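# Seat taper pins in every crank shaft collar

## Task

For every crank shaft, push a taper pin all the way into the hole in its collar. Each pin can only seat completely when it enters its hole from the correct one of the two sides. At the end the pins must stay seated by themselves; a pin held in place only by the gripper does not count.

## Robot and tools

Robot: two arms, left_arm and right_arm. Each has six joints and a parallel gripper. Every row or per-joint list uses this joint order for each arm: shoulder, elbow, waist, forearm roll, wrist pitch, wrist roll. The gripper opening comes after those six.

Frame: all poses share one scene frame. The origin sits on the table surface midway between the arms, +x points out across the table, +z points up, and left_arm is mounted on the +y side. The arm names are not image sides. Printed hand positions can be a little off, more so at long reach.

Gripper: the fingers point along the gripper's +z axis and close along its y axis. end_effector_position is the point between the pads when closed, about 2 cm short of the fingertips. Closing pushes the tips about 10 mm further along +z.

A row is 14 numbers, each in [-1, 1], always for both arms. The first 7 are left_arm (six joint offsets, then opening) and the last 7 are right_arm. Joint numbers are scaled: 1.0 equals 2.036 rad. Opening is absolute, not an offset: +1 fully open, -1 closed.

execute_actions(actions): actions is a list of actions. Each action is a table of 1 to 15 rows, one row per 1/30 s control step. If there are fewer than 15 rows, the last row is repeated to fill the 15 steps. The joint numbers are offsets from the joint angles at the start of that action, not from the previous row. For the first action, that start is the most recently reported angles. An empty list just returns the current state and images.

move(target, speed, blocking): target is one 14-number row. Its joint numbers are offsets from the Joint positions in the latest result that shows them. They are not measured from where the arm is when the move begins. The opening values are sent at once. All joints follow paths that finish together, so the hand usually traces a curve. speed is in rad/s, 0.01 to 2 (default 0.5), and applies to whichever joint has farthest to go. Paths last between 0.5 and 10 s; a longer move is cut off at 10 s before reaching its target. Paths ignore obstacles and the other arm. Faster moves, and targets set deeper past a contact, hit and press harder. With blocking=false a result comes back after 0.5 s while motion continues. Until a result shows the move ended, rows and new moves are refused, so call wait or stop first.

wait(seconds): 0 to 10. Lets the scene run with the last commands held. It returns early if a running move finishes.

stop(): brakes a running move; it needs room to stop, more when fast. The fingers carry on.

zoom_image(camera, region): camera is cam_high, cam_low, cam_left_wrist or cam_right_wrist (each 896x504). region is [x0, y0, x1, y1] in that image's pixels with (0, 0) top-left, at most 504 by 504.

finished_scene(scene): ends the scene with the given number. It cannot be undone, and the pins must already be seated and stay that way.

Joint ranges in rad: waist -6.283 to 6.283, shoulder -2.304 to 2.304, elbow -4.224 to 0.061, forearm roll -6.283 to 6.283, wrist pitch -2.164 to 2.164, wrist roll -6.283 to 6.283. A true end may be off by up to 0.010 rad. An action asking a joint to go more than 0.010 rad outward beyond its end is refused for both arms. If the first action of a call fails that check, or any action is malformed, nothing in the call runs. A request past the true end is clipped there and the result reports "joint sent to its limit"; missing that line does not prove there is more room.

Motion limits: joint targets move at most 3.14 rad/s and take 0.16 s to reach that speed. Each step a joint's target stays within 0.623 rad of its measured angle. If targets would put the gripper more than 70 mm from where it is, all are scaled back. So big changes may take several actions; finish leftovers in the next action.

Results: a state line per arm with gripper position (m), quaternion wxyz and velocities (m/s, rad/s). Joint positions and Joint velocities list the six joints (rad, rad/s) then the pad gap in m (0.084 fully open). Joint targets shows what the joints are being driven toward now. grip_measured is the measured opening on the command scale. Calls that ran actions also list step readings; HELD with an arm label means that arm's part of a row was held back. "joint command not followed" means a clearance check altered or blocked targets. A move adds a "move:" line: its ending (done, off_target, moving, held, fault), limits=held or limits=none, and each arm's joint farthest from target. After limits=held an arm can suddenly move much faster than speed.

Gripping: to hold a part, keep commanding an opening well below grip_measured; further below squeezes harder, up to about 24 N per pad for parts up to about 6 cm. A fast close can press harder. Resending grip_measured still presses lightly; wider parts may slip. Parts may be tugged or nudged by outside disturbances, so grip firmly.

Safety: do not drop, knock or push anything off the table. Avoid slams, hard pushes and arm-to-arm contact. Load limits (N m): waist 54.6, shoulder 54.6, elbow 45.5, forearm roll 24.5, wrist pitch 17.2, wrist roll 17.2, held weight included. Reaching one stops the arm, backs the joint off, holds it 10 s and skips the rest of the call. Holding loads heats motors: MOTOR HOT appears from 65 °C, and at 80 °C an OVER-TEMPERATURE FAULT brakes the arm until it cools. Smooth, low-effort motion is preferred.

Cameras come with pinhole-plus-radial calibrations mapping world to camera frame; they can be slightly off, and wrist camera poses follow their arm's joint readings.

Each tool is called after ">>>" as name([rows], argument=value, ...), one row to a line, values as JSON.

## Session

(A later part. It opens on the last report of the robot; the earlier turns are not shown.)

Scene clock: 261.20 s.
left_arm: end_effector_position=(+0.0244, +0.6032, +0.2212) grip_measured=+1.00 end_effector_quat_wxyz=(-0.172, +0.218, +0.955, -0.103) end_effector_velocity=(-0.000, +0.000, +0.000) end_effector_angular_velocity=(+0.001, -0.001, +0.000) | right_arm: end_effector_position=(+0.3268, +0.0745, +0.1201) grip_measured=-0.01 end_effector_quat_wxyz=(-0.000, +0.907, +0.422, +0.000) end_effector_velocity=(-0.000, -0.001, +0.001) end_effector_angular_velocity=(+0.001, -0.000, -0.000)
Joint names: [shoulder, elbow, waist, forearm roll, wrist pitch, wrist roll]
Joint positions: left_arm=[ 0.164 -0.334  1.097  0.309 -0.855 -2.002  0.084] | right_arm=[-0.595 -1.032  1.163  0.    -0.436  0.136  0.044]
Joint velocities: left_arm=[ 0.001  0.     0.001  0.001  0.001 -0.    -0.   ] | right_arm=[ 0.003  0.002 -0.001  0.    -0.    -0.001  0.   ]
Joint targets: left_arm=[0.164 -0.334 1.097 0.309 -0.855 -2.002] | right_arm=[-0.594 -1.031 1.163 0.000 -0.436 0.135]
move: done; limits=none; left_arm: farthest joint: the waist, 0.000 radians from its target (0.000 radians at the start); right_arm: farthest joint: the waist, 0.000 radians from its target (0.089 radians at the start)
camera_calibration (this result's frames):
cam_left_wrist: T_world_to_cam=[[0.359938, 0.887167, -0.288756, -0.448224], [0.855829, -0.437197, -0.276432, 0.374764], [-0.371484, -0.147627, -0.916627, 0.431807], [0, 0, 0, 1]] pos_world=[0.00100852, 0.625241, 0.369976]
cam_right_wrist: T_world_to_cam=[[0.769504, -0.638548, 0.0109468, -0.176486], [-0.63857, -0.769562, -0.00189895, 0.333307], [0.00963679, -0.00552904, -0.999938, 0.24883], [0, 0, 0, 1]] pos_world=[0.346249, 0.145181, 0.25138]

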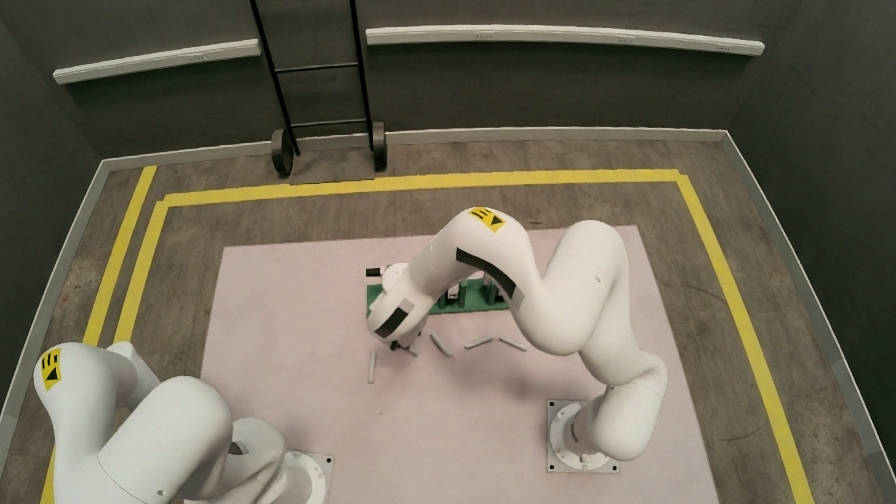

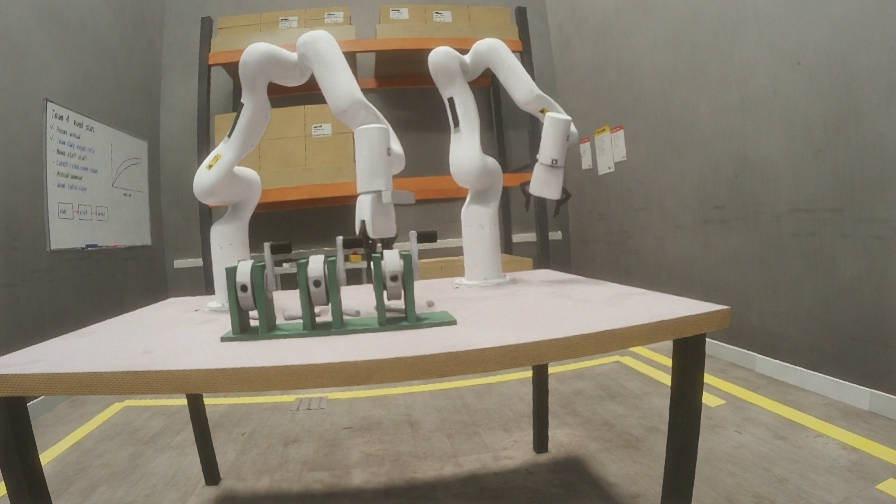

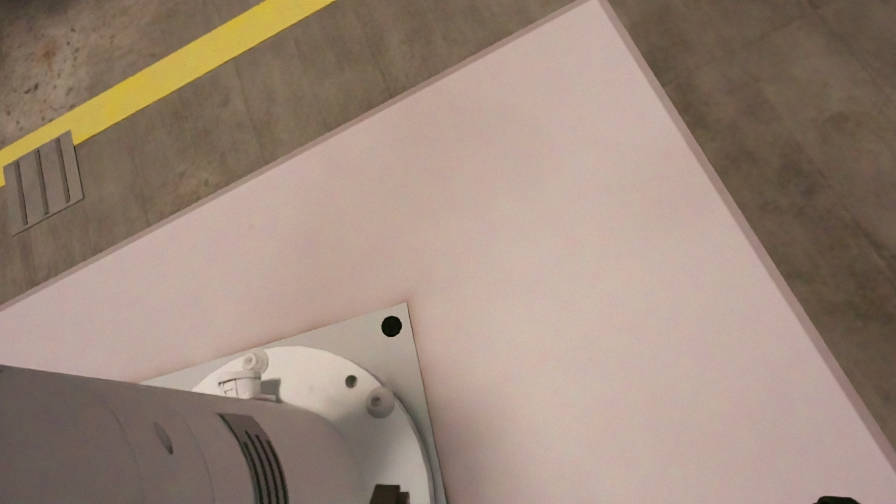

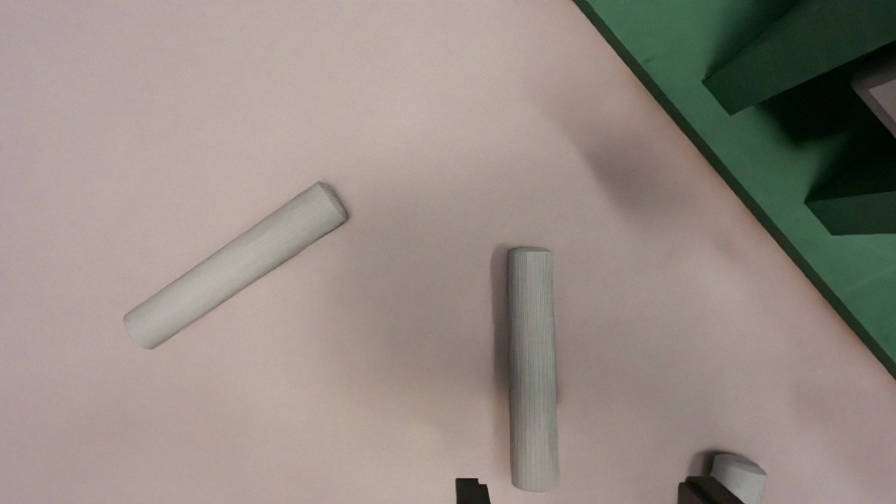

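>>> execute_actions(actions=[])

>>> move(target=[0,0,0,0,0,0,1,-0.0961,-0.0130,0,0,0.0829,0,0], speed=0.3)

>>> execute_actions([
  [[0,0,0,0,0,0,1,0,0,0,0,0,0,-0.45]],
  [[0,0,0,0,0,0,1,0,0,0,0,0,0,-1]],
  [[0,0,0,0,0,0,1,0,0,0,0,0,0,-1]],
])

>>> move(target=[0,0,0,0,0,0,1,0.0961,0.0130,0,0,-0.0829,0,-1], speed=0.3)

>>> move(target=[0,0,0,0,0,0,1,-0.0349,-0.0526,-0.0155,0,-0.0182,0.4118,-1])

>>> move(target=[0,0,0,0,0,0,1,-0.0058,-0.0105,-0.0085,0,-0.0047,-0.0085,-1], speed=0.05)

>>> move(target=[0,0,0,0,0,0,1,-0.0155,-0.027,-0.019,0,-0.0115,-0.019,-1], speed=0.04)

Scene clock: 305.37 s.
left_arm: end_effector_position=(+0.0244, +0.6032, +0.2212) grip_measured=+1.00 end_effector_quat_wxyz=(-0.172, +0.218, +0.955, -0.103) end_effector_velocity=(+0.000, +0.000, -0.000) end_effector_angular_velocity=(+0.001, -0.001, -0.001) | right_arm: end_effector_position=(+0.3268, +0.0744, +0.1201) grip_measured=-0.01 end_effector_quat_wxyz=(-0.000, +0.907, +0.422, +0.000) end_effector_velocity=(-0.000, -0.000, -0.000) end_effector_angular_velocity=(-0.001, +0.000, -0.000)
Joint names: [shoulder, elbow, waist, forearm roll, wrist pitch, wrist roll]
Joint positions: left_arm=[ 0.164 -0.334  1.097  0.309 -0.855 -2.002  0.084] | right_arm=[-0.594 -1.031  1.163  0.    -0.436  0.135  0.044]
Joint velocities: left_arm=[ 0.     0.     0.     0.     0.002 -0.     0.   ] | right_arm=[ 0.     0.     0.001  0.    -0.001  0.001 -0.   ]
Joint targets: left_arm=[0.164 -0.334 1.097 0.309 -0.855 -2.002] | right_arm=[-0.594 -1.031 1.163 0.000 -0.436 0.135]
camera_calibration (this result's frames):
cam_left_wrist: T_world_to_cam=[[0.359938, 0.887167, -0.288755, -0.448224], [0.855829, -0.437197, -0.276432, 0.374764], [-0.371484, -0.147627, -0.916627, 0.431807], [0, 0, 0, 1]] pos_world=[0.00100856, 0.625241, 0.369976]
cam_right_wrist: T_world_to_cam=[[0.769577, -0.63846, 0.0109608, -0.176561], [-0.638482, -0.769635, -0.00181514, 0.333205], [0.00959471, -0.00560139, -0.999938, 0.248848], [0, 0, 0, 1]] pos_world=[0.346235, 0.145113, 0.251373]

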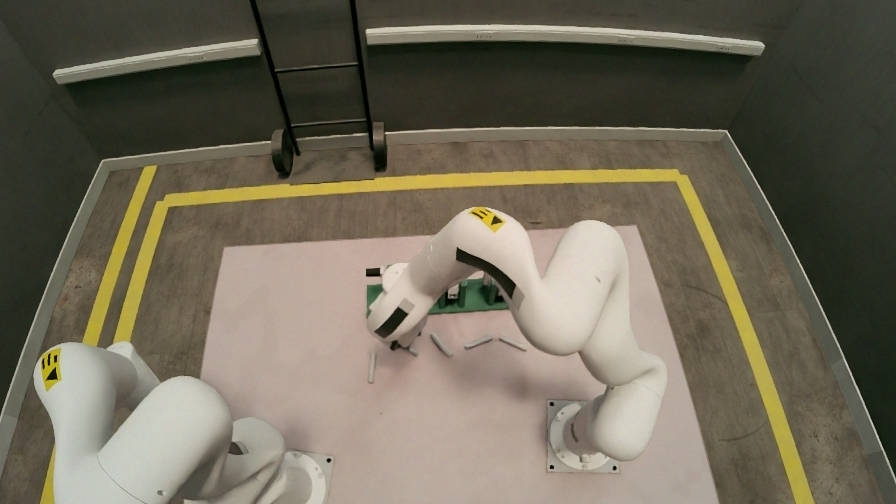

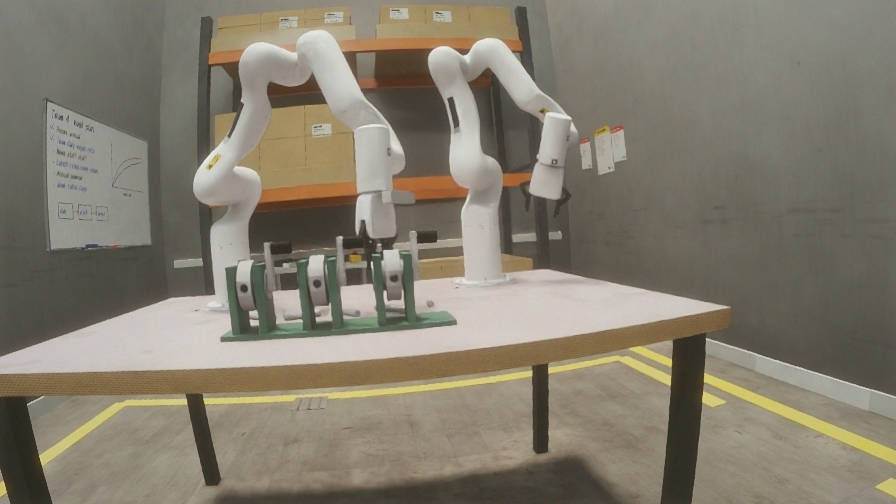

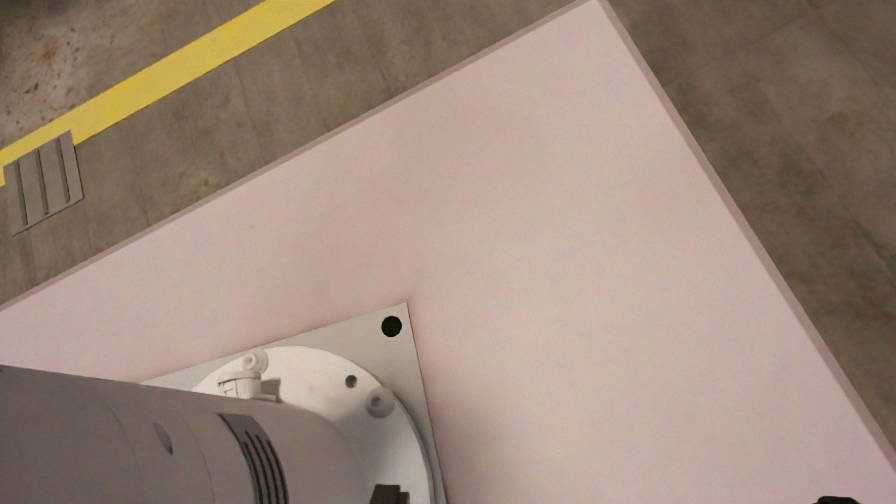

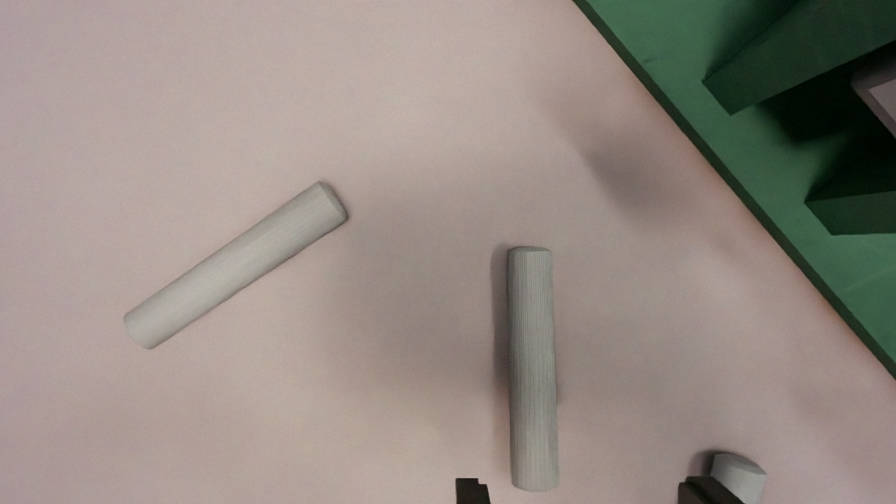

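Scene clock: 306.40 s.
left_arm: end_effector_position=(+0.0244, +0.6032, +0.2212) grip_measured=+1.00 end_effector_quat_wxyz=(-0.172, +0.218, +0.955, -0.103) end_effector_velocity=(-0.000, +0.000, +0.000) end_effector_angular_velocity=(+0.001, +0.000, -0.001) | right_arm: end_effector_position=(+0.3268, +0.0744, +0.0232) grip_measured=-0.01 end_effector_quat_wxyz=(-0.000, +0.907, +0.422, +0.000) end_effector_velocity=(-0.001, -0.002, -0.002) end_effector_angular_velocity=(-0.004, +0.002, +0.000)
Joint names: [shoulder, elbow, waist, forearm roll, wrist pitch, wrist roll]
Joint positions: left_arm=[ 0.164 -0.334  1.097  0.309 -0.855 -2.002  0.084] | right_arm=[-0.79  -1.058  1.163  0.    -0.268  0.135  0.044]
Joint velocities: left_arm=[ 0.001  0.     0.001  0.001  0.     0.    -0.   ] | right_arm=[-0.002  0.002  0.    -0.    -0.    -0.     0.   ]
Joint targets: left_arm=[0.164 -0.334 1.097 0.309 -0.855 -2.002] | right_arm=[-0.790 -1.058 1.163 0.000 -0.268 0.135]
move: done; limits=none; left_arm: farthest joint: the waist, 0.000 radians from its target (0.000 radians at the start); right_arm: farthest joint: the elbow, 0.001 radians from its target (0.026 radians at the start)
camera_calibration (this result's frames):
cam_left_wrist: T_world_to_cam=[[0.359938, 0.887167, -0.288755, -0.448224], [0.855829, -0.437197, -0.276432, 0.374764], [-0.371484, -0.147627, -0.916627, 0.431807], [0, 0, 0, 1]] pos_world=[0.00100854, 0.625241, 0.369976]
cam_right_wrist: T_world_to_cam=[[0.769569, -0.63847, 0.0109451, -0.175497], [-0.638489, -0.769628, -0.00208033, 0.333053], [0.00975186, -0.00538735, -0.999938, 0.151874], [0, 0, 0, 1]] pos_world=[0.346227, 0.145095, 0.154478]

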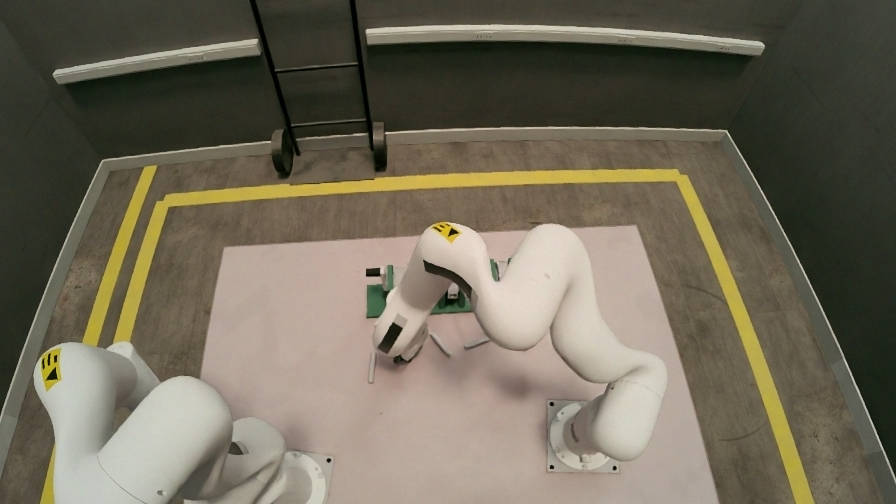

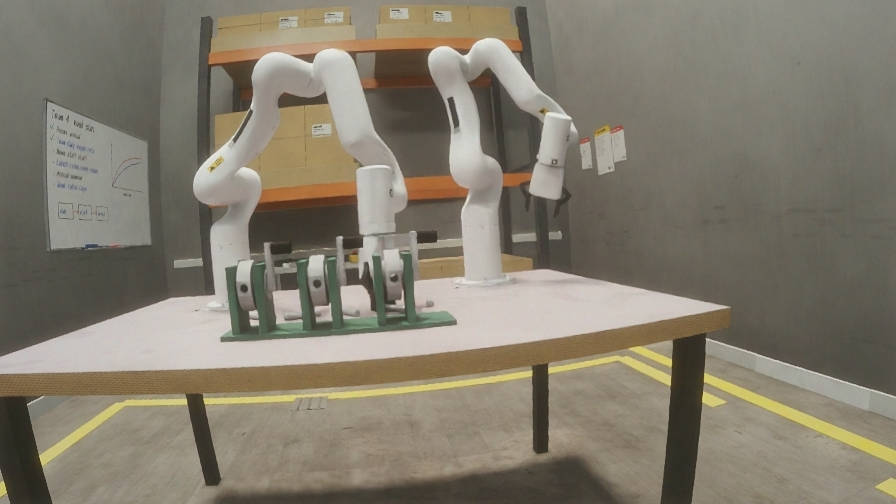

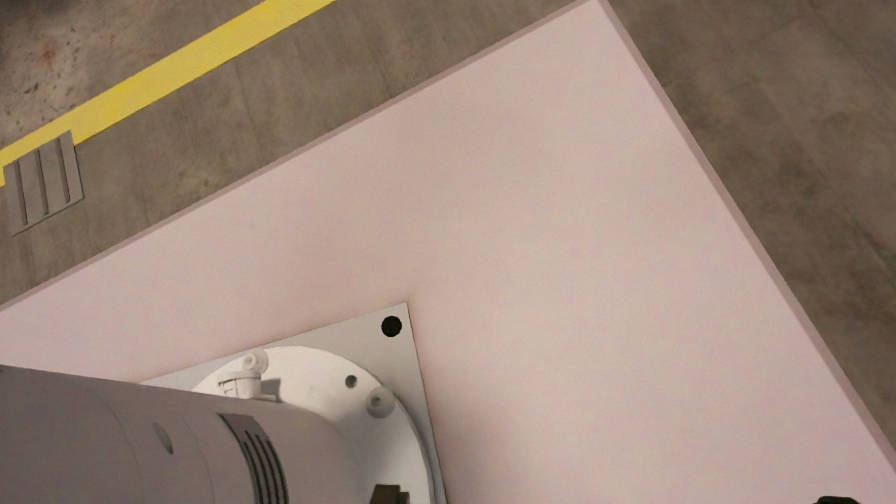

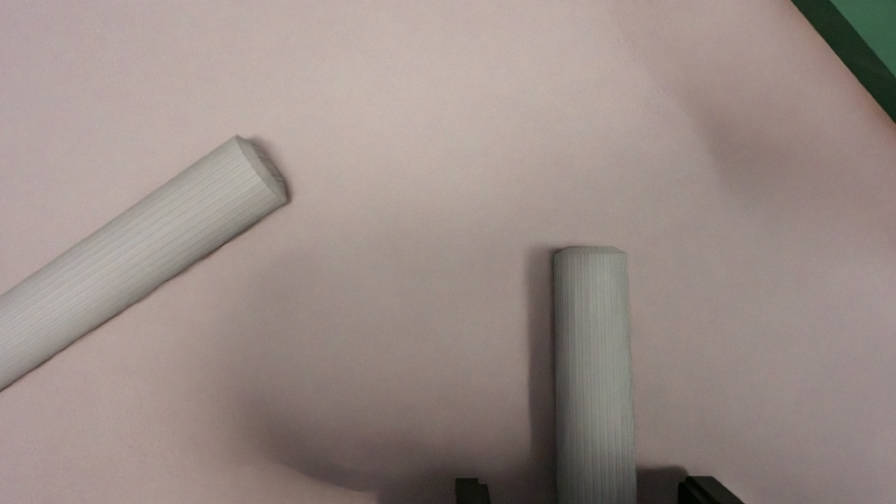

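Scene clock: 307.90 s.
left_arm: end_effector_position=(+0.0244, +0.6032, +0.2212) grip_measured=+1.00 end_effector_quat_wxyz=(-0.172, +0.218, +0.955, -0.103) end_effector_velocity=(-0.000, +0.001, +0.000) end_effector_angular_velocity=(+0.002, -0.000, -0.001) | right_arm: end_effector_position=(+0.3268, +0.0744, +0.0232) grip_measured=-0.61 end_effector_quat_wxyz=(-0.000, +0.907, +0.422, +0.000) end_effector_velocity=(+0.001, +0.001, +0.002) end_effector_angular_velocity=(+0.003, -0.002, -0.001)
Joint names: [shoulder, elbow, waist, forearm roll, wrist pitch, wrist roll]
Joint positions: left_arm=[ 0.164 -0.334  1.097  0.309 -0.855 -2.002  0.084] | right_arm=[-0.79  -1.058  1.163  0.    -0.268  0.135  0.017]
Joint velocities: left_arm=[ 0.001 -0.     0.001  0.002 -0.     0.    -0.   ] | right_arm=[ 0.002 -0.002 -0.001  0.    -0.     0.    -0.   ]
Joint targets: left_arm=[0.164 -0.334 1.097 0.309 -0.855 -2.002] | right_arm=[-0.790 -1.058 1.163 0.000 -0.268 0.135]
Step readings (joint positions; steps 1 to 15: 1st action; 16 to 30: 2nd action; 31 to 45: 3rd action):
0: left_arm=[0.164 -0.334 1.097 0.309 -0.855 -2.002] | right_arm=[-0.790 -1.058 1.163 0.000 -0.268 0.135]
1: left_arm=[0.164 -0.334 1.097 0.309 -0.855 -2.002] | right_arm=[-0.790 -1.058 1.163 0.000 -0.268 0.135]
2: left_arm=[0.164 -0.334 1.097 0.309 -0.855 -2.002] | right_arm=[-0.790 -1.058 1.163 0.000 -0.268 0.135]
4: left_arm=[0.164 -0.334 1.097 0.309 -0.855 -2.002] | right_arm=[-0.789 -1.058 1.163 0.000 -0.268 0.135]
8: left_arm=[0.164 -0.334 1.097 0.309 -0.855 -2.002] | right_arm=[-0.789 -1.058 1.163 0.000 -0.268 0.135]
15: left_arm=[0.164 -0.334 1.097 0.309 -0.855 -2.002] | right_arm=[-0.790 -1.058 1.163 0.000 -0.268 0.135]
16: left_arm=[0.164 -0.334 1.097 0.309 -0.855 -2.002] | right_arm=[-0.790 -1.058 1.163 0.000 -0.268 0.135]
17: left_arm=[0.164 -0.334 1.097 0.309 -0.855 -2.002] | right_arm=[-0.790 -1.058 1.163 0.000 -0.268 0.135]
19: left_arm=[0.164 -0.334 1.097 0.309 -0.855 -2.002] | right_arm=[-0.790 -1.058 1.163 0.000 -0.268 0.135]
23: left_arm=[0.164 -0.334 1.097 0.309 -0.855 -2.002] | right_arm=[-0.790 -1.058 1.163 0.000 -0.268 0.135]
30: left_arm=[0.164 -0.334 1.097 0.309 -0.855 -2.002] | right_arm=[-0.790 -1.058 1.163 0.000 -0.268 0.135]
31: left_arm=[0.164 -0.334 1.097 0.309 -0.855 -2.002] | right_arm=[-0.790 -1.058 1.163 0.000 -0.268 0.135]
32: left_arm=[0.164 -0.334 1.097 0.309 -0.855 -2.002] | right_arm=[-0.790 -1.058 1.163 0.000 -0.268 0.135]
34: left_arm=[0.164 -0.334 1.097 0.309 -0.855 -2.002] | right_arm=[-0.790 -1.058 1.163 0.000 -0.268 0.135]
38: left_arm=[0.164 -0.334 1.097 0.309 -0.855 -2.002] | right_arm=[-0.790 -1.058 1.163 0.000 -0.268 0.135]
45: Joint positions above
camera_calibration (this result's frames):
cam_left_wrist: T_world_to_cam=[[0.359939, 0.887166, -0.288756, -0.448223], [0.855829, -0.437198, -0.276432, 0.374764], [-0.371484, -0.147627, -0.916627, 0.431807], [0, 0, 0, 1]] pos_world=[0.00100852, 0.625241, 0.369976]
cam_right_wrist: T_world_to_cam=[[0.76957, -0.638469, 0.0109414, -0.175494], [-0.638488, -0.769629, -0.00210465, 0.333064], [0.00976457, -0.00536627, -0.999938, 0.15188], [0, 0, 0, 1]] pos_world=[0.346229, 0.145103, 0.154492]

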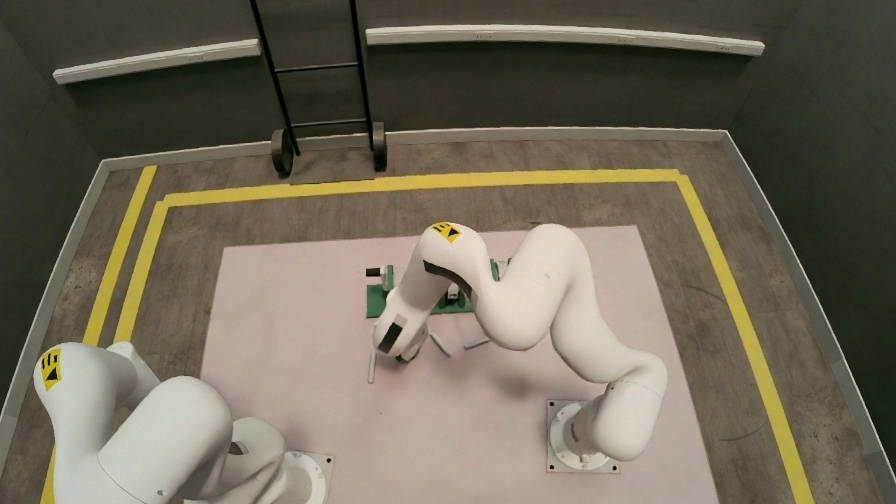

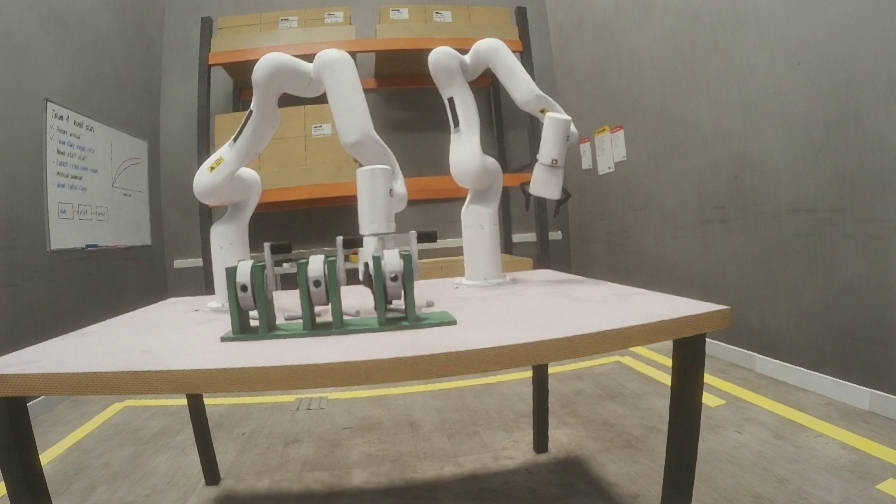

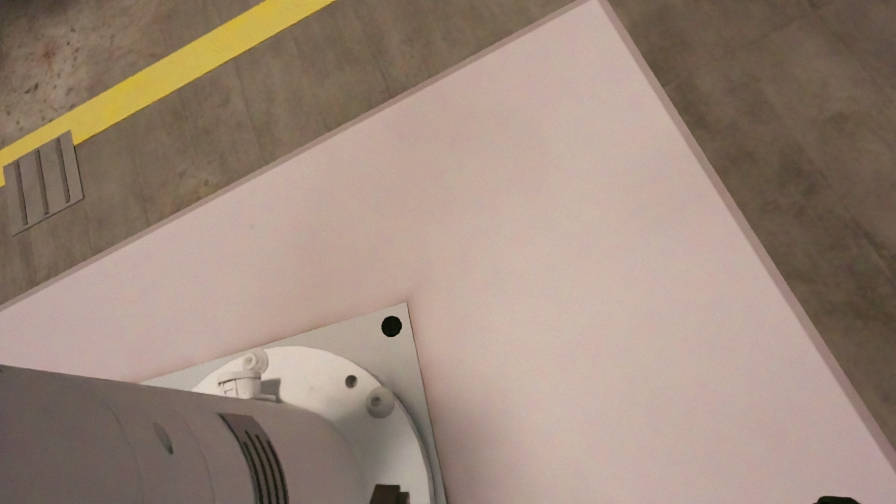

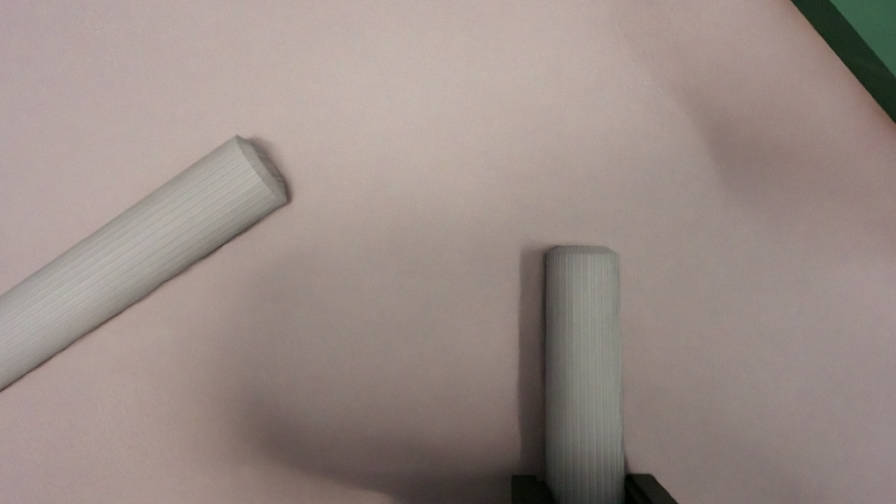

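Scene clock: 308.93 s.
left_arm: end_effector_position=(+0.0244, +0.6032, +0.2212) grip_measured=+1.00 end_effector_quat_wxyz=(-0.172, +0.218, +0.955, -0.103) end_effector_velocity=(+0.000, -0.000, -0.000) end_effector_angular_velocity=(-0.000, +0.001, -0.002) | right_arm: end_effector_position=(+0.3268, +0.0744, +0.1201) grip_measured=-0.61 end_effector_quat_wxyz=(-0.000, +0.907, +0.422, +0.000) end_effector_velocity=(+0.001, +0.002, +0.003) end_effector_angular_velocity=(+0.004, -0.003, +0.001)
Joint names: [shoulder, elbow, waist, forearm roll, wrist pitch, wrist roll]
Joint positions: left_arm=[ 0.164 -0.334  1.097  0.309 -0.855 -2.002  0.084] | right_arm=[-0.594 -1.031  1.163  0.    -0.436  0.135  0.017]
Joint velocities: left_arm=[-0.001  0.    -0.001  0.001  0.    -0.     0.   ] | right_arm=[ 0.004 -0.002  0.    -0.    -0.001 -0.     0.   ]
Joint targets: left_arm=[0.164 -0.334 1.097 0.309 -0.855 -2.002] | right_arm=[-0.594 -1.032 1.163 0.000 -0.436 0.135]
move: done; limits=none; left_arm: farthest joint: the waist, 0.000 radians from its target (0.000 radians at the start); right_arm: farthest joint: the waist, 0.000 radians from its target (0.000 radians at the start)
camera_calibration (this result's frames):
cam_left_wrist: T_world_to_cam=[[0.359939, 0.887167, -0.288755, -0.448224], [0.855829, -0.437198, -0.276432, 0.374764], [-0.371484, -0.147627, -0.916627, 0.431807], [0, 0, 0, 1]] pos_world=[0.0010085, 0.625241, 0.369976]
cam_right_wrist: T_world_to_cam=[[0.769578, -0.638459, 0.0109584, -0.176559], [-0.638481, -0.769636, -0.00182857, 0.333206], [0.00960147, -0.00558953, -0.999938, 0.248851], [0, 0, 0, 1]] pos_world=[0.346232, 0.145112, 0.25138]

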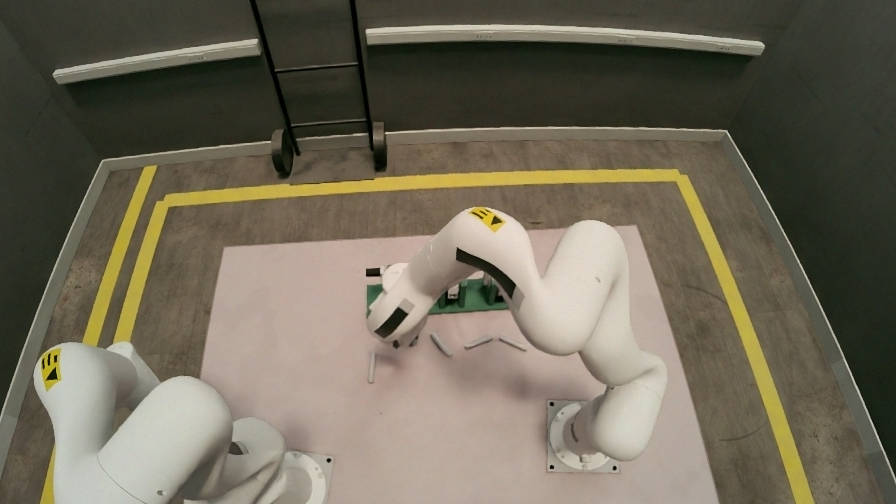

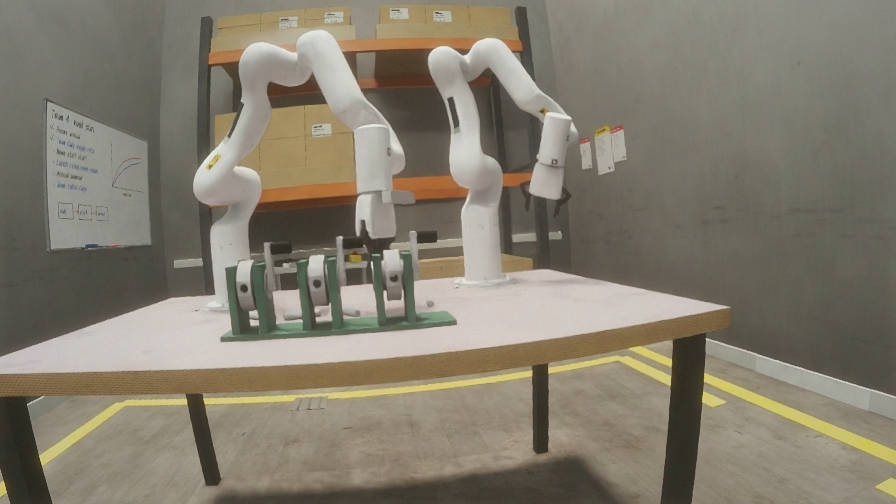

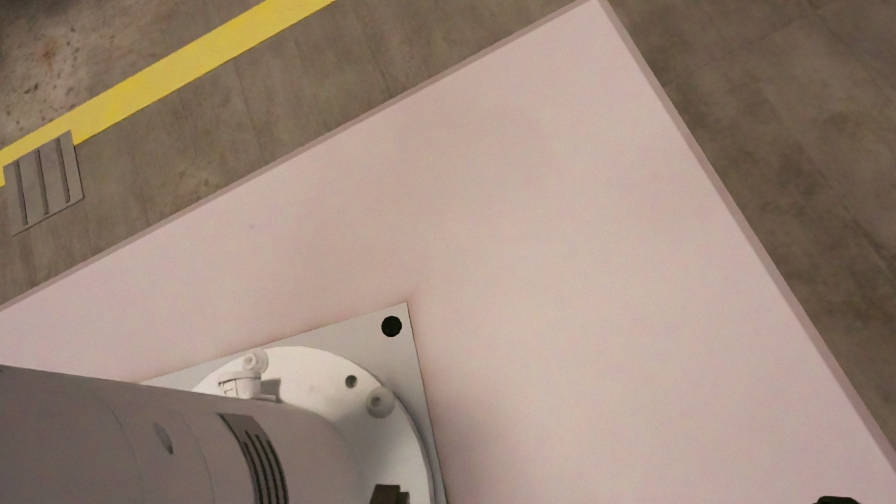

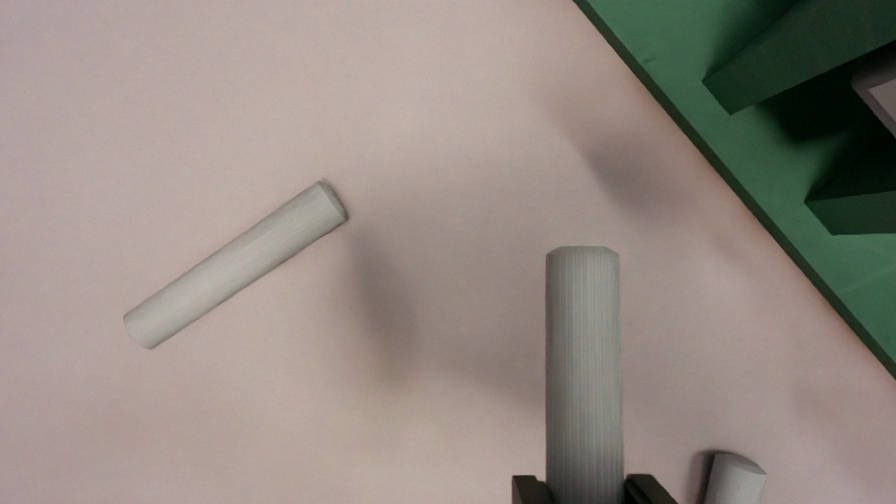

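Scene clock: 311.03 s.
left_arm: end_effector_position=(+0.0244, +0.6032, +0.2212) grip_measured=+1.00 end_effector_quat_wxyz=(-0.172, +0.218, +0.955, -0.103) end_effector_velocity=(+0.000, -0.000, -0.000) end_effector_angular_velocity=(-0.000, -0.000, +0.000) | right_arm: end_effector_position=(+0.3597, +0.0929, +0.1154) grip_measured=-0.61 end_effector_quat_wxyz=(+0.000, +1.000, +0.001, -0.000) end_effector_velocity=(+0.001, -0.000, +0.000) end_effector_angular_velocity=(-0.000, +0.000, -0.002)
Joint names: [shoulder, elbow, waist, forearm roll, wrist pitch, wrist roll]
Joint positions: left_arm=[ 0.164 -0.334  1.097  0.309 -0.855 -2.002  0.084] | right_arm=[-0.665 -1.138  1.131  0.    -0.473  0.974  0.017]
Joint velocities: left_arm=[ 0.     0.    -0.001 -0.001  0.    -0.     0.   ] | right_arm=[ 0.    -0.    -0.001  0.    -0.001  0.    -0.   ]
Joint targets: left_arm=[0.164 -0.334 1.097 0.309 -0.855 -2.002] | right_arm=[-0.666 -1.139 1.131 0.000 -0.473 0.974]
move: done; limits=none; left_arm: farthest joint: the waist, 0.000 radians from its target (0.000 radians at the start); right_arm: farthest joint: the waist, 0.000 radians from its target (0.031 radians at the start)
camera_calibration (this result's frames):
cam_left_wrist: T_world_to_cam=[[0.359939, 0.887166, -0.288756, -0.448223], [0.855829, -0.437198, -0.276432, 0.374764], [-0.371484, -0.147627, -0.916627, 0.431807], [0, 0, 0, 1]] pos_world=[0.00100852, 0.625241, 0.369976]
cam_right_wrist: T_world_to_cam=[[0.00861116, -0.999898, 0.0114087, 0.117203], [-0.999962, -0.00862268, -0.000961525, 0.427684], [0.0010598, -0.0114, -0.999934, 0.247542], [0, 0, 0, 1]] pos_world=[0.426396, 0.1237, 0.246599]

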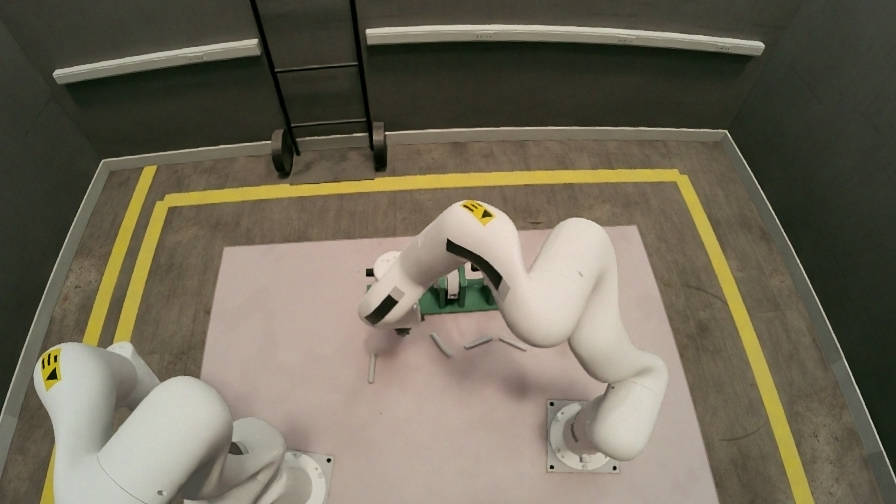

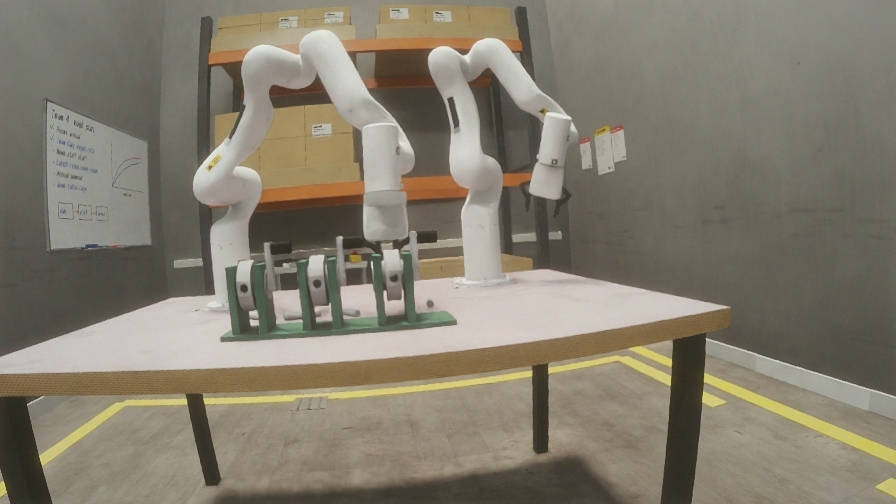

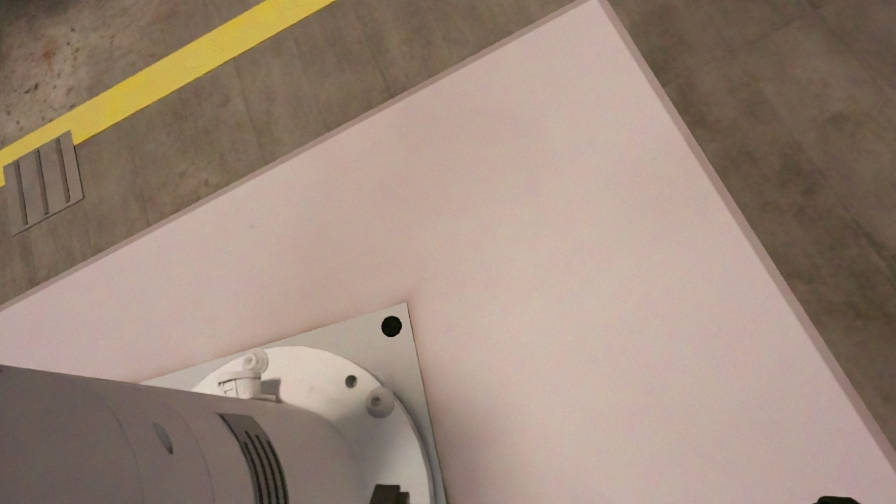

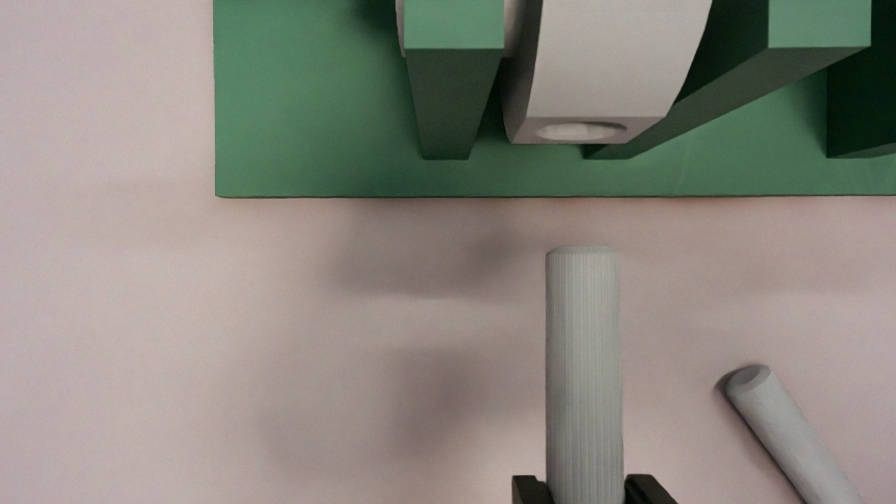

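Scene clock: 311.77 s.
left_arm: end_effector_position=(+0.0244, +0.6032, +0.2212) grip_measured=+1.00 end_effector_quat_wxyz=(-0.172, +0.218, +0.955, -0.103) end_effector_velocity=(+0.000, +0.000, +0.000) end_effector_angular_velocity=(+0.001, -0.000, -0.001) | right_arm: end_effector_position=(+0.3715, +0.0927, +0.1157) grip_measured=-0.61 end_effector_quat_wxyz=(+0.000, +1.000, +0.001, -0.000) end_effector_velocity=(-0.001, -0.000, -0.001) end_effector_angular_velocity=(-0.002, +0.002, +0.000)
Joint names: [shoulder, elbow, waist, forearm roll, wrist pitch, wrist roll]
Joint positions: left_arm=[ 0.164 -0.334  1.097  0.309 -0.855 -2.002  0.084] | right_arm=[-0.677 -1.16   1.114  0.    -0.483  0.956  0.017]
Joint velocities: left_arm=[ 0.001 -0.    -0.001  0.001 -0.001  0.    -0.   ] | right_arm=[-0.001  0.001  0.002  0.    -0.002  0.001  0.   ]
Joint targets: left_arm=[0.164 -0.334 1.097 0.309 -0.855 -2.002] | right_arm=[-0.677 -1.160 1.114 0.000 -0.483 0.956]
move: done; limits=none; left_arm: farthest joint: the waist, 0.000 radians from its target (0.000 radians at the start); right_arm: farthest joint: the waist, 0.000 radians from its target (0.018 radians at the start)
camera_calibration (this result's frames):
cam_left_wrist: T_world_to_cam=[[0.359939, 0.887166, -0.288755, -0.448223], [0.855829, -0.437198, -0.276432, 0.374764], [-0.371484, -0.147627, -0.916627, 0.431807], [0, 0, 0, 1]] pos_world=[0.00100853, 0.625241, 0.369976]
cam_right_wrist: T_world_to_cam=[[0.00865831, -0.999897, 0.0114199, 0.116865], [-0.999962, -0.00866963, -0.000942, 0.439507], [0.00104091, -0.0114113, -0.999934, 0.24782], [0, 0, 0, 1]] pos_world=[0.43822, 0.123492, 0.246883]

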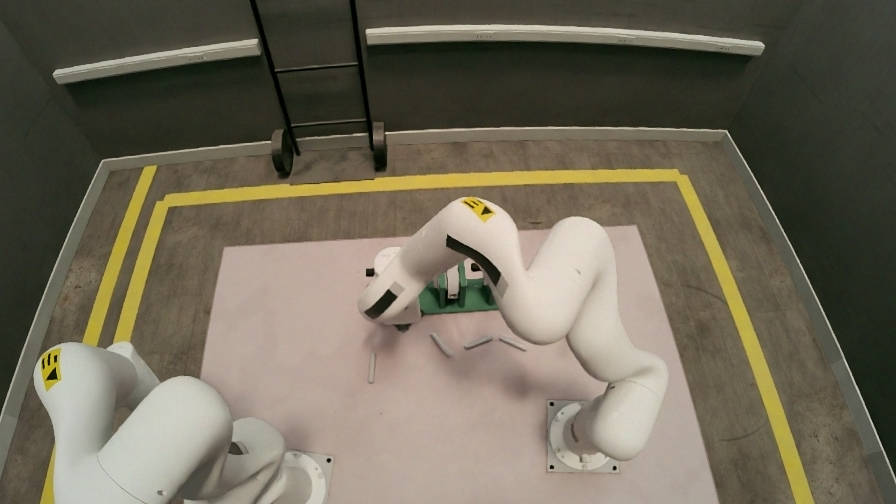

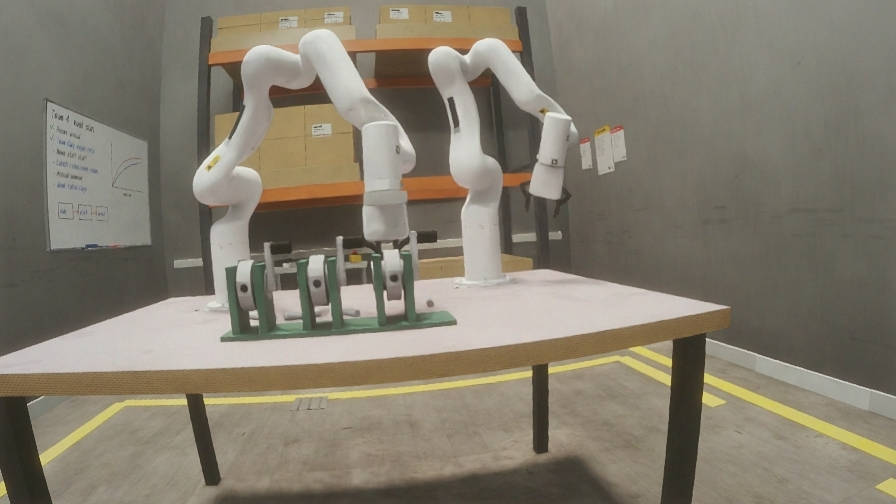

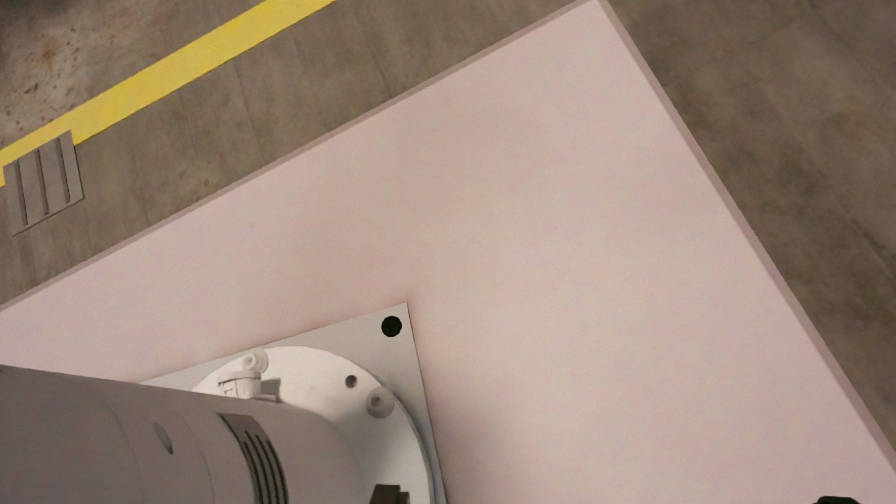

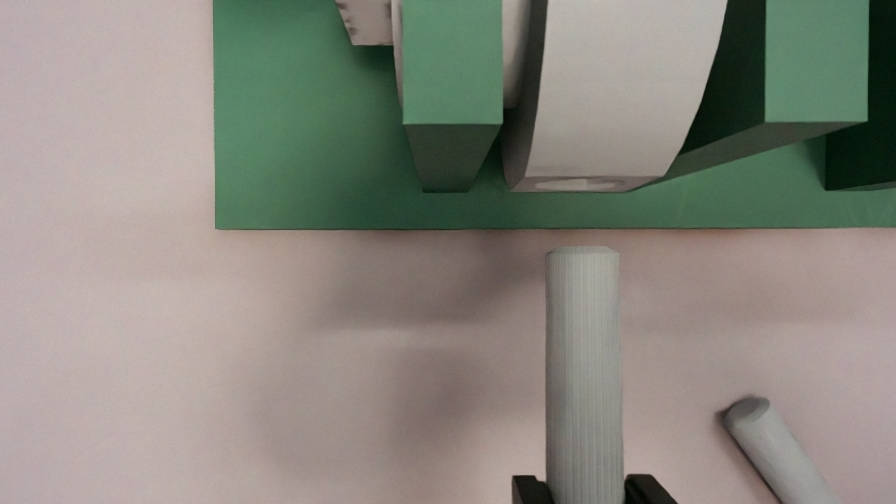

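Scene clock: 313.40 s.
left_arm: end_effector_position=(+0.0244, +0.6032, +0.2212) grip_measured=+1.00 end_effector_quat_wxyz=(-0.172, +0.218, +0.955, -0.103) end_effector_velocity=(+0.000, +0.000, -0.000) end_effector_angular_velocity=(+0.001, -0.001, -0.000) | right_arm: end_effector_position=(+0.3995, +0.0928, +0.1157) grip_measured=-0.61 end_effector_quat_wxyz=(+0.000, +1.000, +0.001, -0.000) end_effector_velocity=(-0.000, -0.001, -0.001) end_effector_angular_velocity=(-0.002, +0.001, -0.001)
Joint names: [shoulder, elbow, waist, forearm roll, wrist pitch, wrist roll]
Joint positions: left_arm=[ 0.164 -0.334  1.097  0.309 -0.855 -2.002  0.084] | right_arm=[-0.709 -1.215  1.075  0.    -0.506  0.918  0.017]
Joint velocities: left_arm=[ 0.     0.    -0.001 -0.001  0.001 -0.    -0.   ] | right_arm=[-0.001  0.    -0.001 -0.    -0.    -0.    -0.   ]
Joint targets: left_arm=[0.164 -0.334 1.097 0.309 -0.855 -2.002] | right_arm=[-0.709 -1.215 1.075 0.000 -0.506 0.918]
move: done; limits=none; left_arm: farthest joint: the waist, 0.000 radians from its target (0.000 radians at the start); right_arm: farthest joint: the waist, 0.000 radians from its target (0.039 radians at the start)
camera_calibration (this result's frames):
cam_left_wrist: T_world_to_cam=[[0.359939, 0.887166, -0.288755, -0.448224], [0.855829, -0.437198, -0.276431, 0.374764], [-0.371484, -0.147627, -0.916628, 0.431807], [0, 0, 0, 1]] pos_world=[0.00100853, 0.625241, 0.369976]
cam_right_wrist: T_world_to_cam=[[0.00873932, -0.999898, 0.0112645, 0.116718], [-0.999961, -0.00875151, -0.00103329, 0.467505], [0.00113176, -0.011255, -0.999936, 0.247739], [0, 0, 0, 1]] pos_world=[0.466187, 0.123586, 0.246891]

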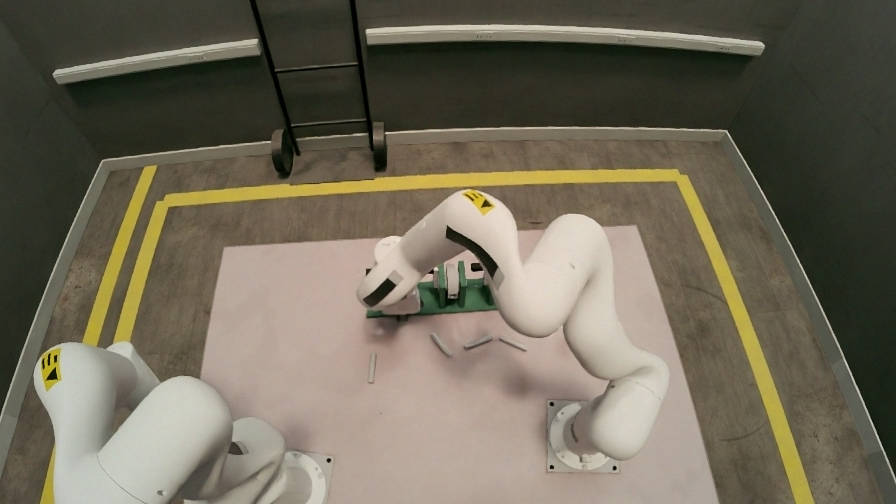

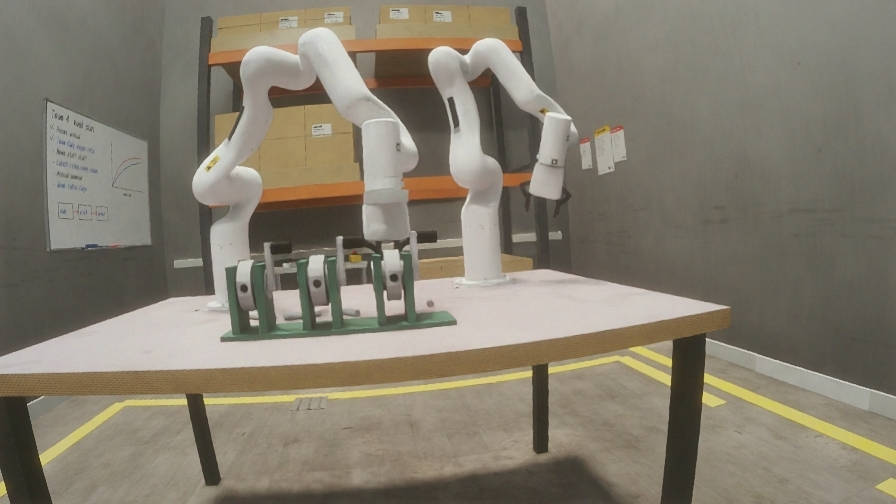

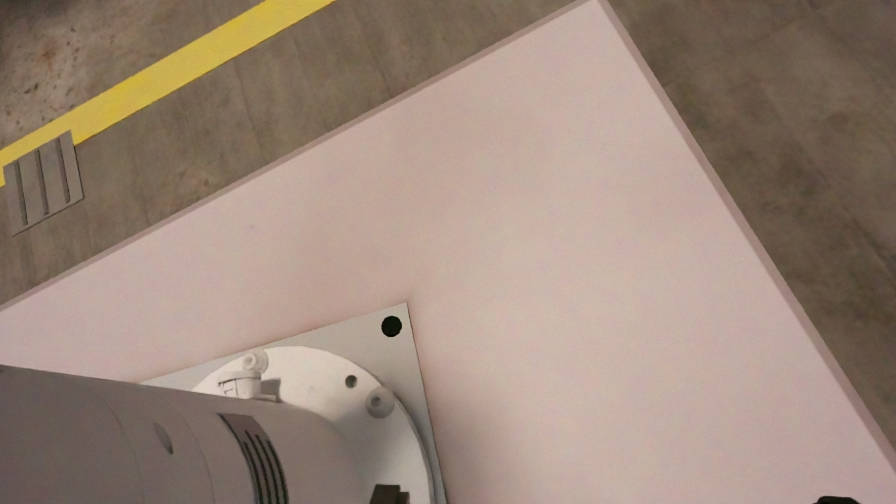

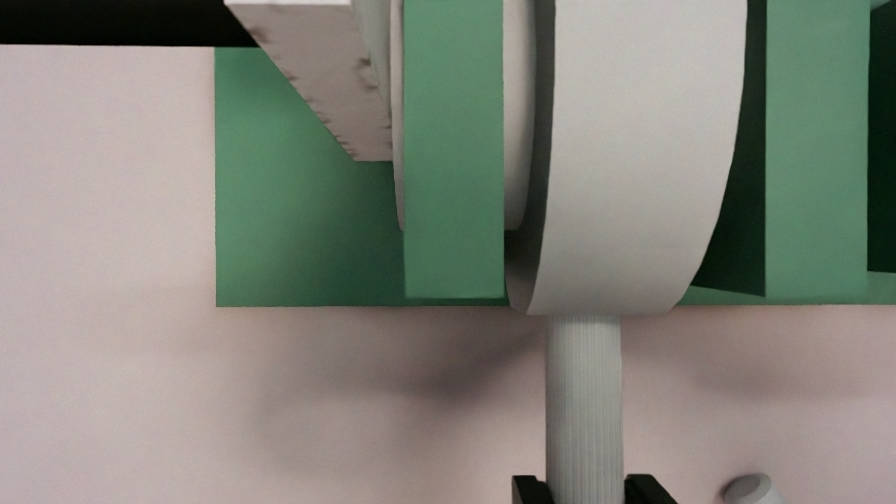

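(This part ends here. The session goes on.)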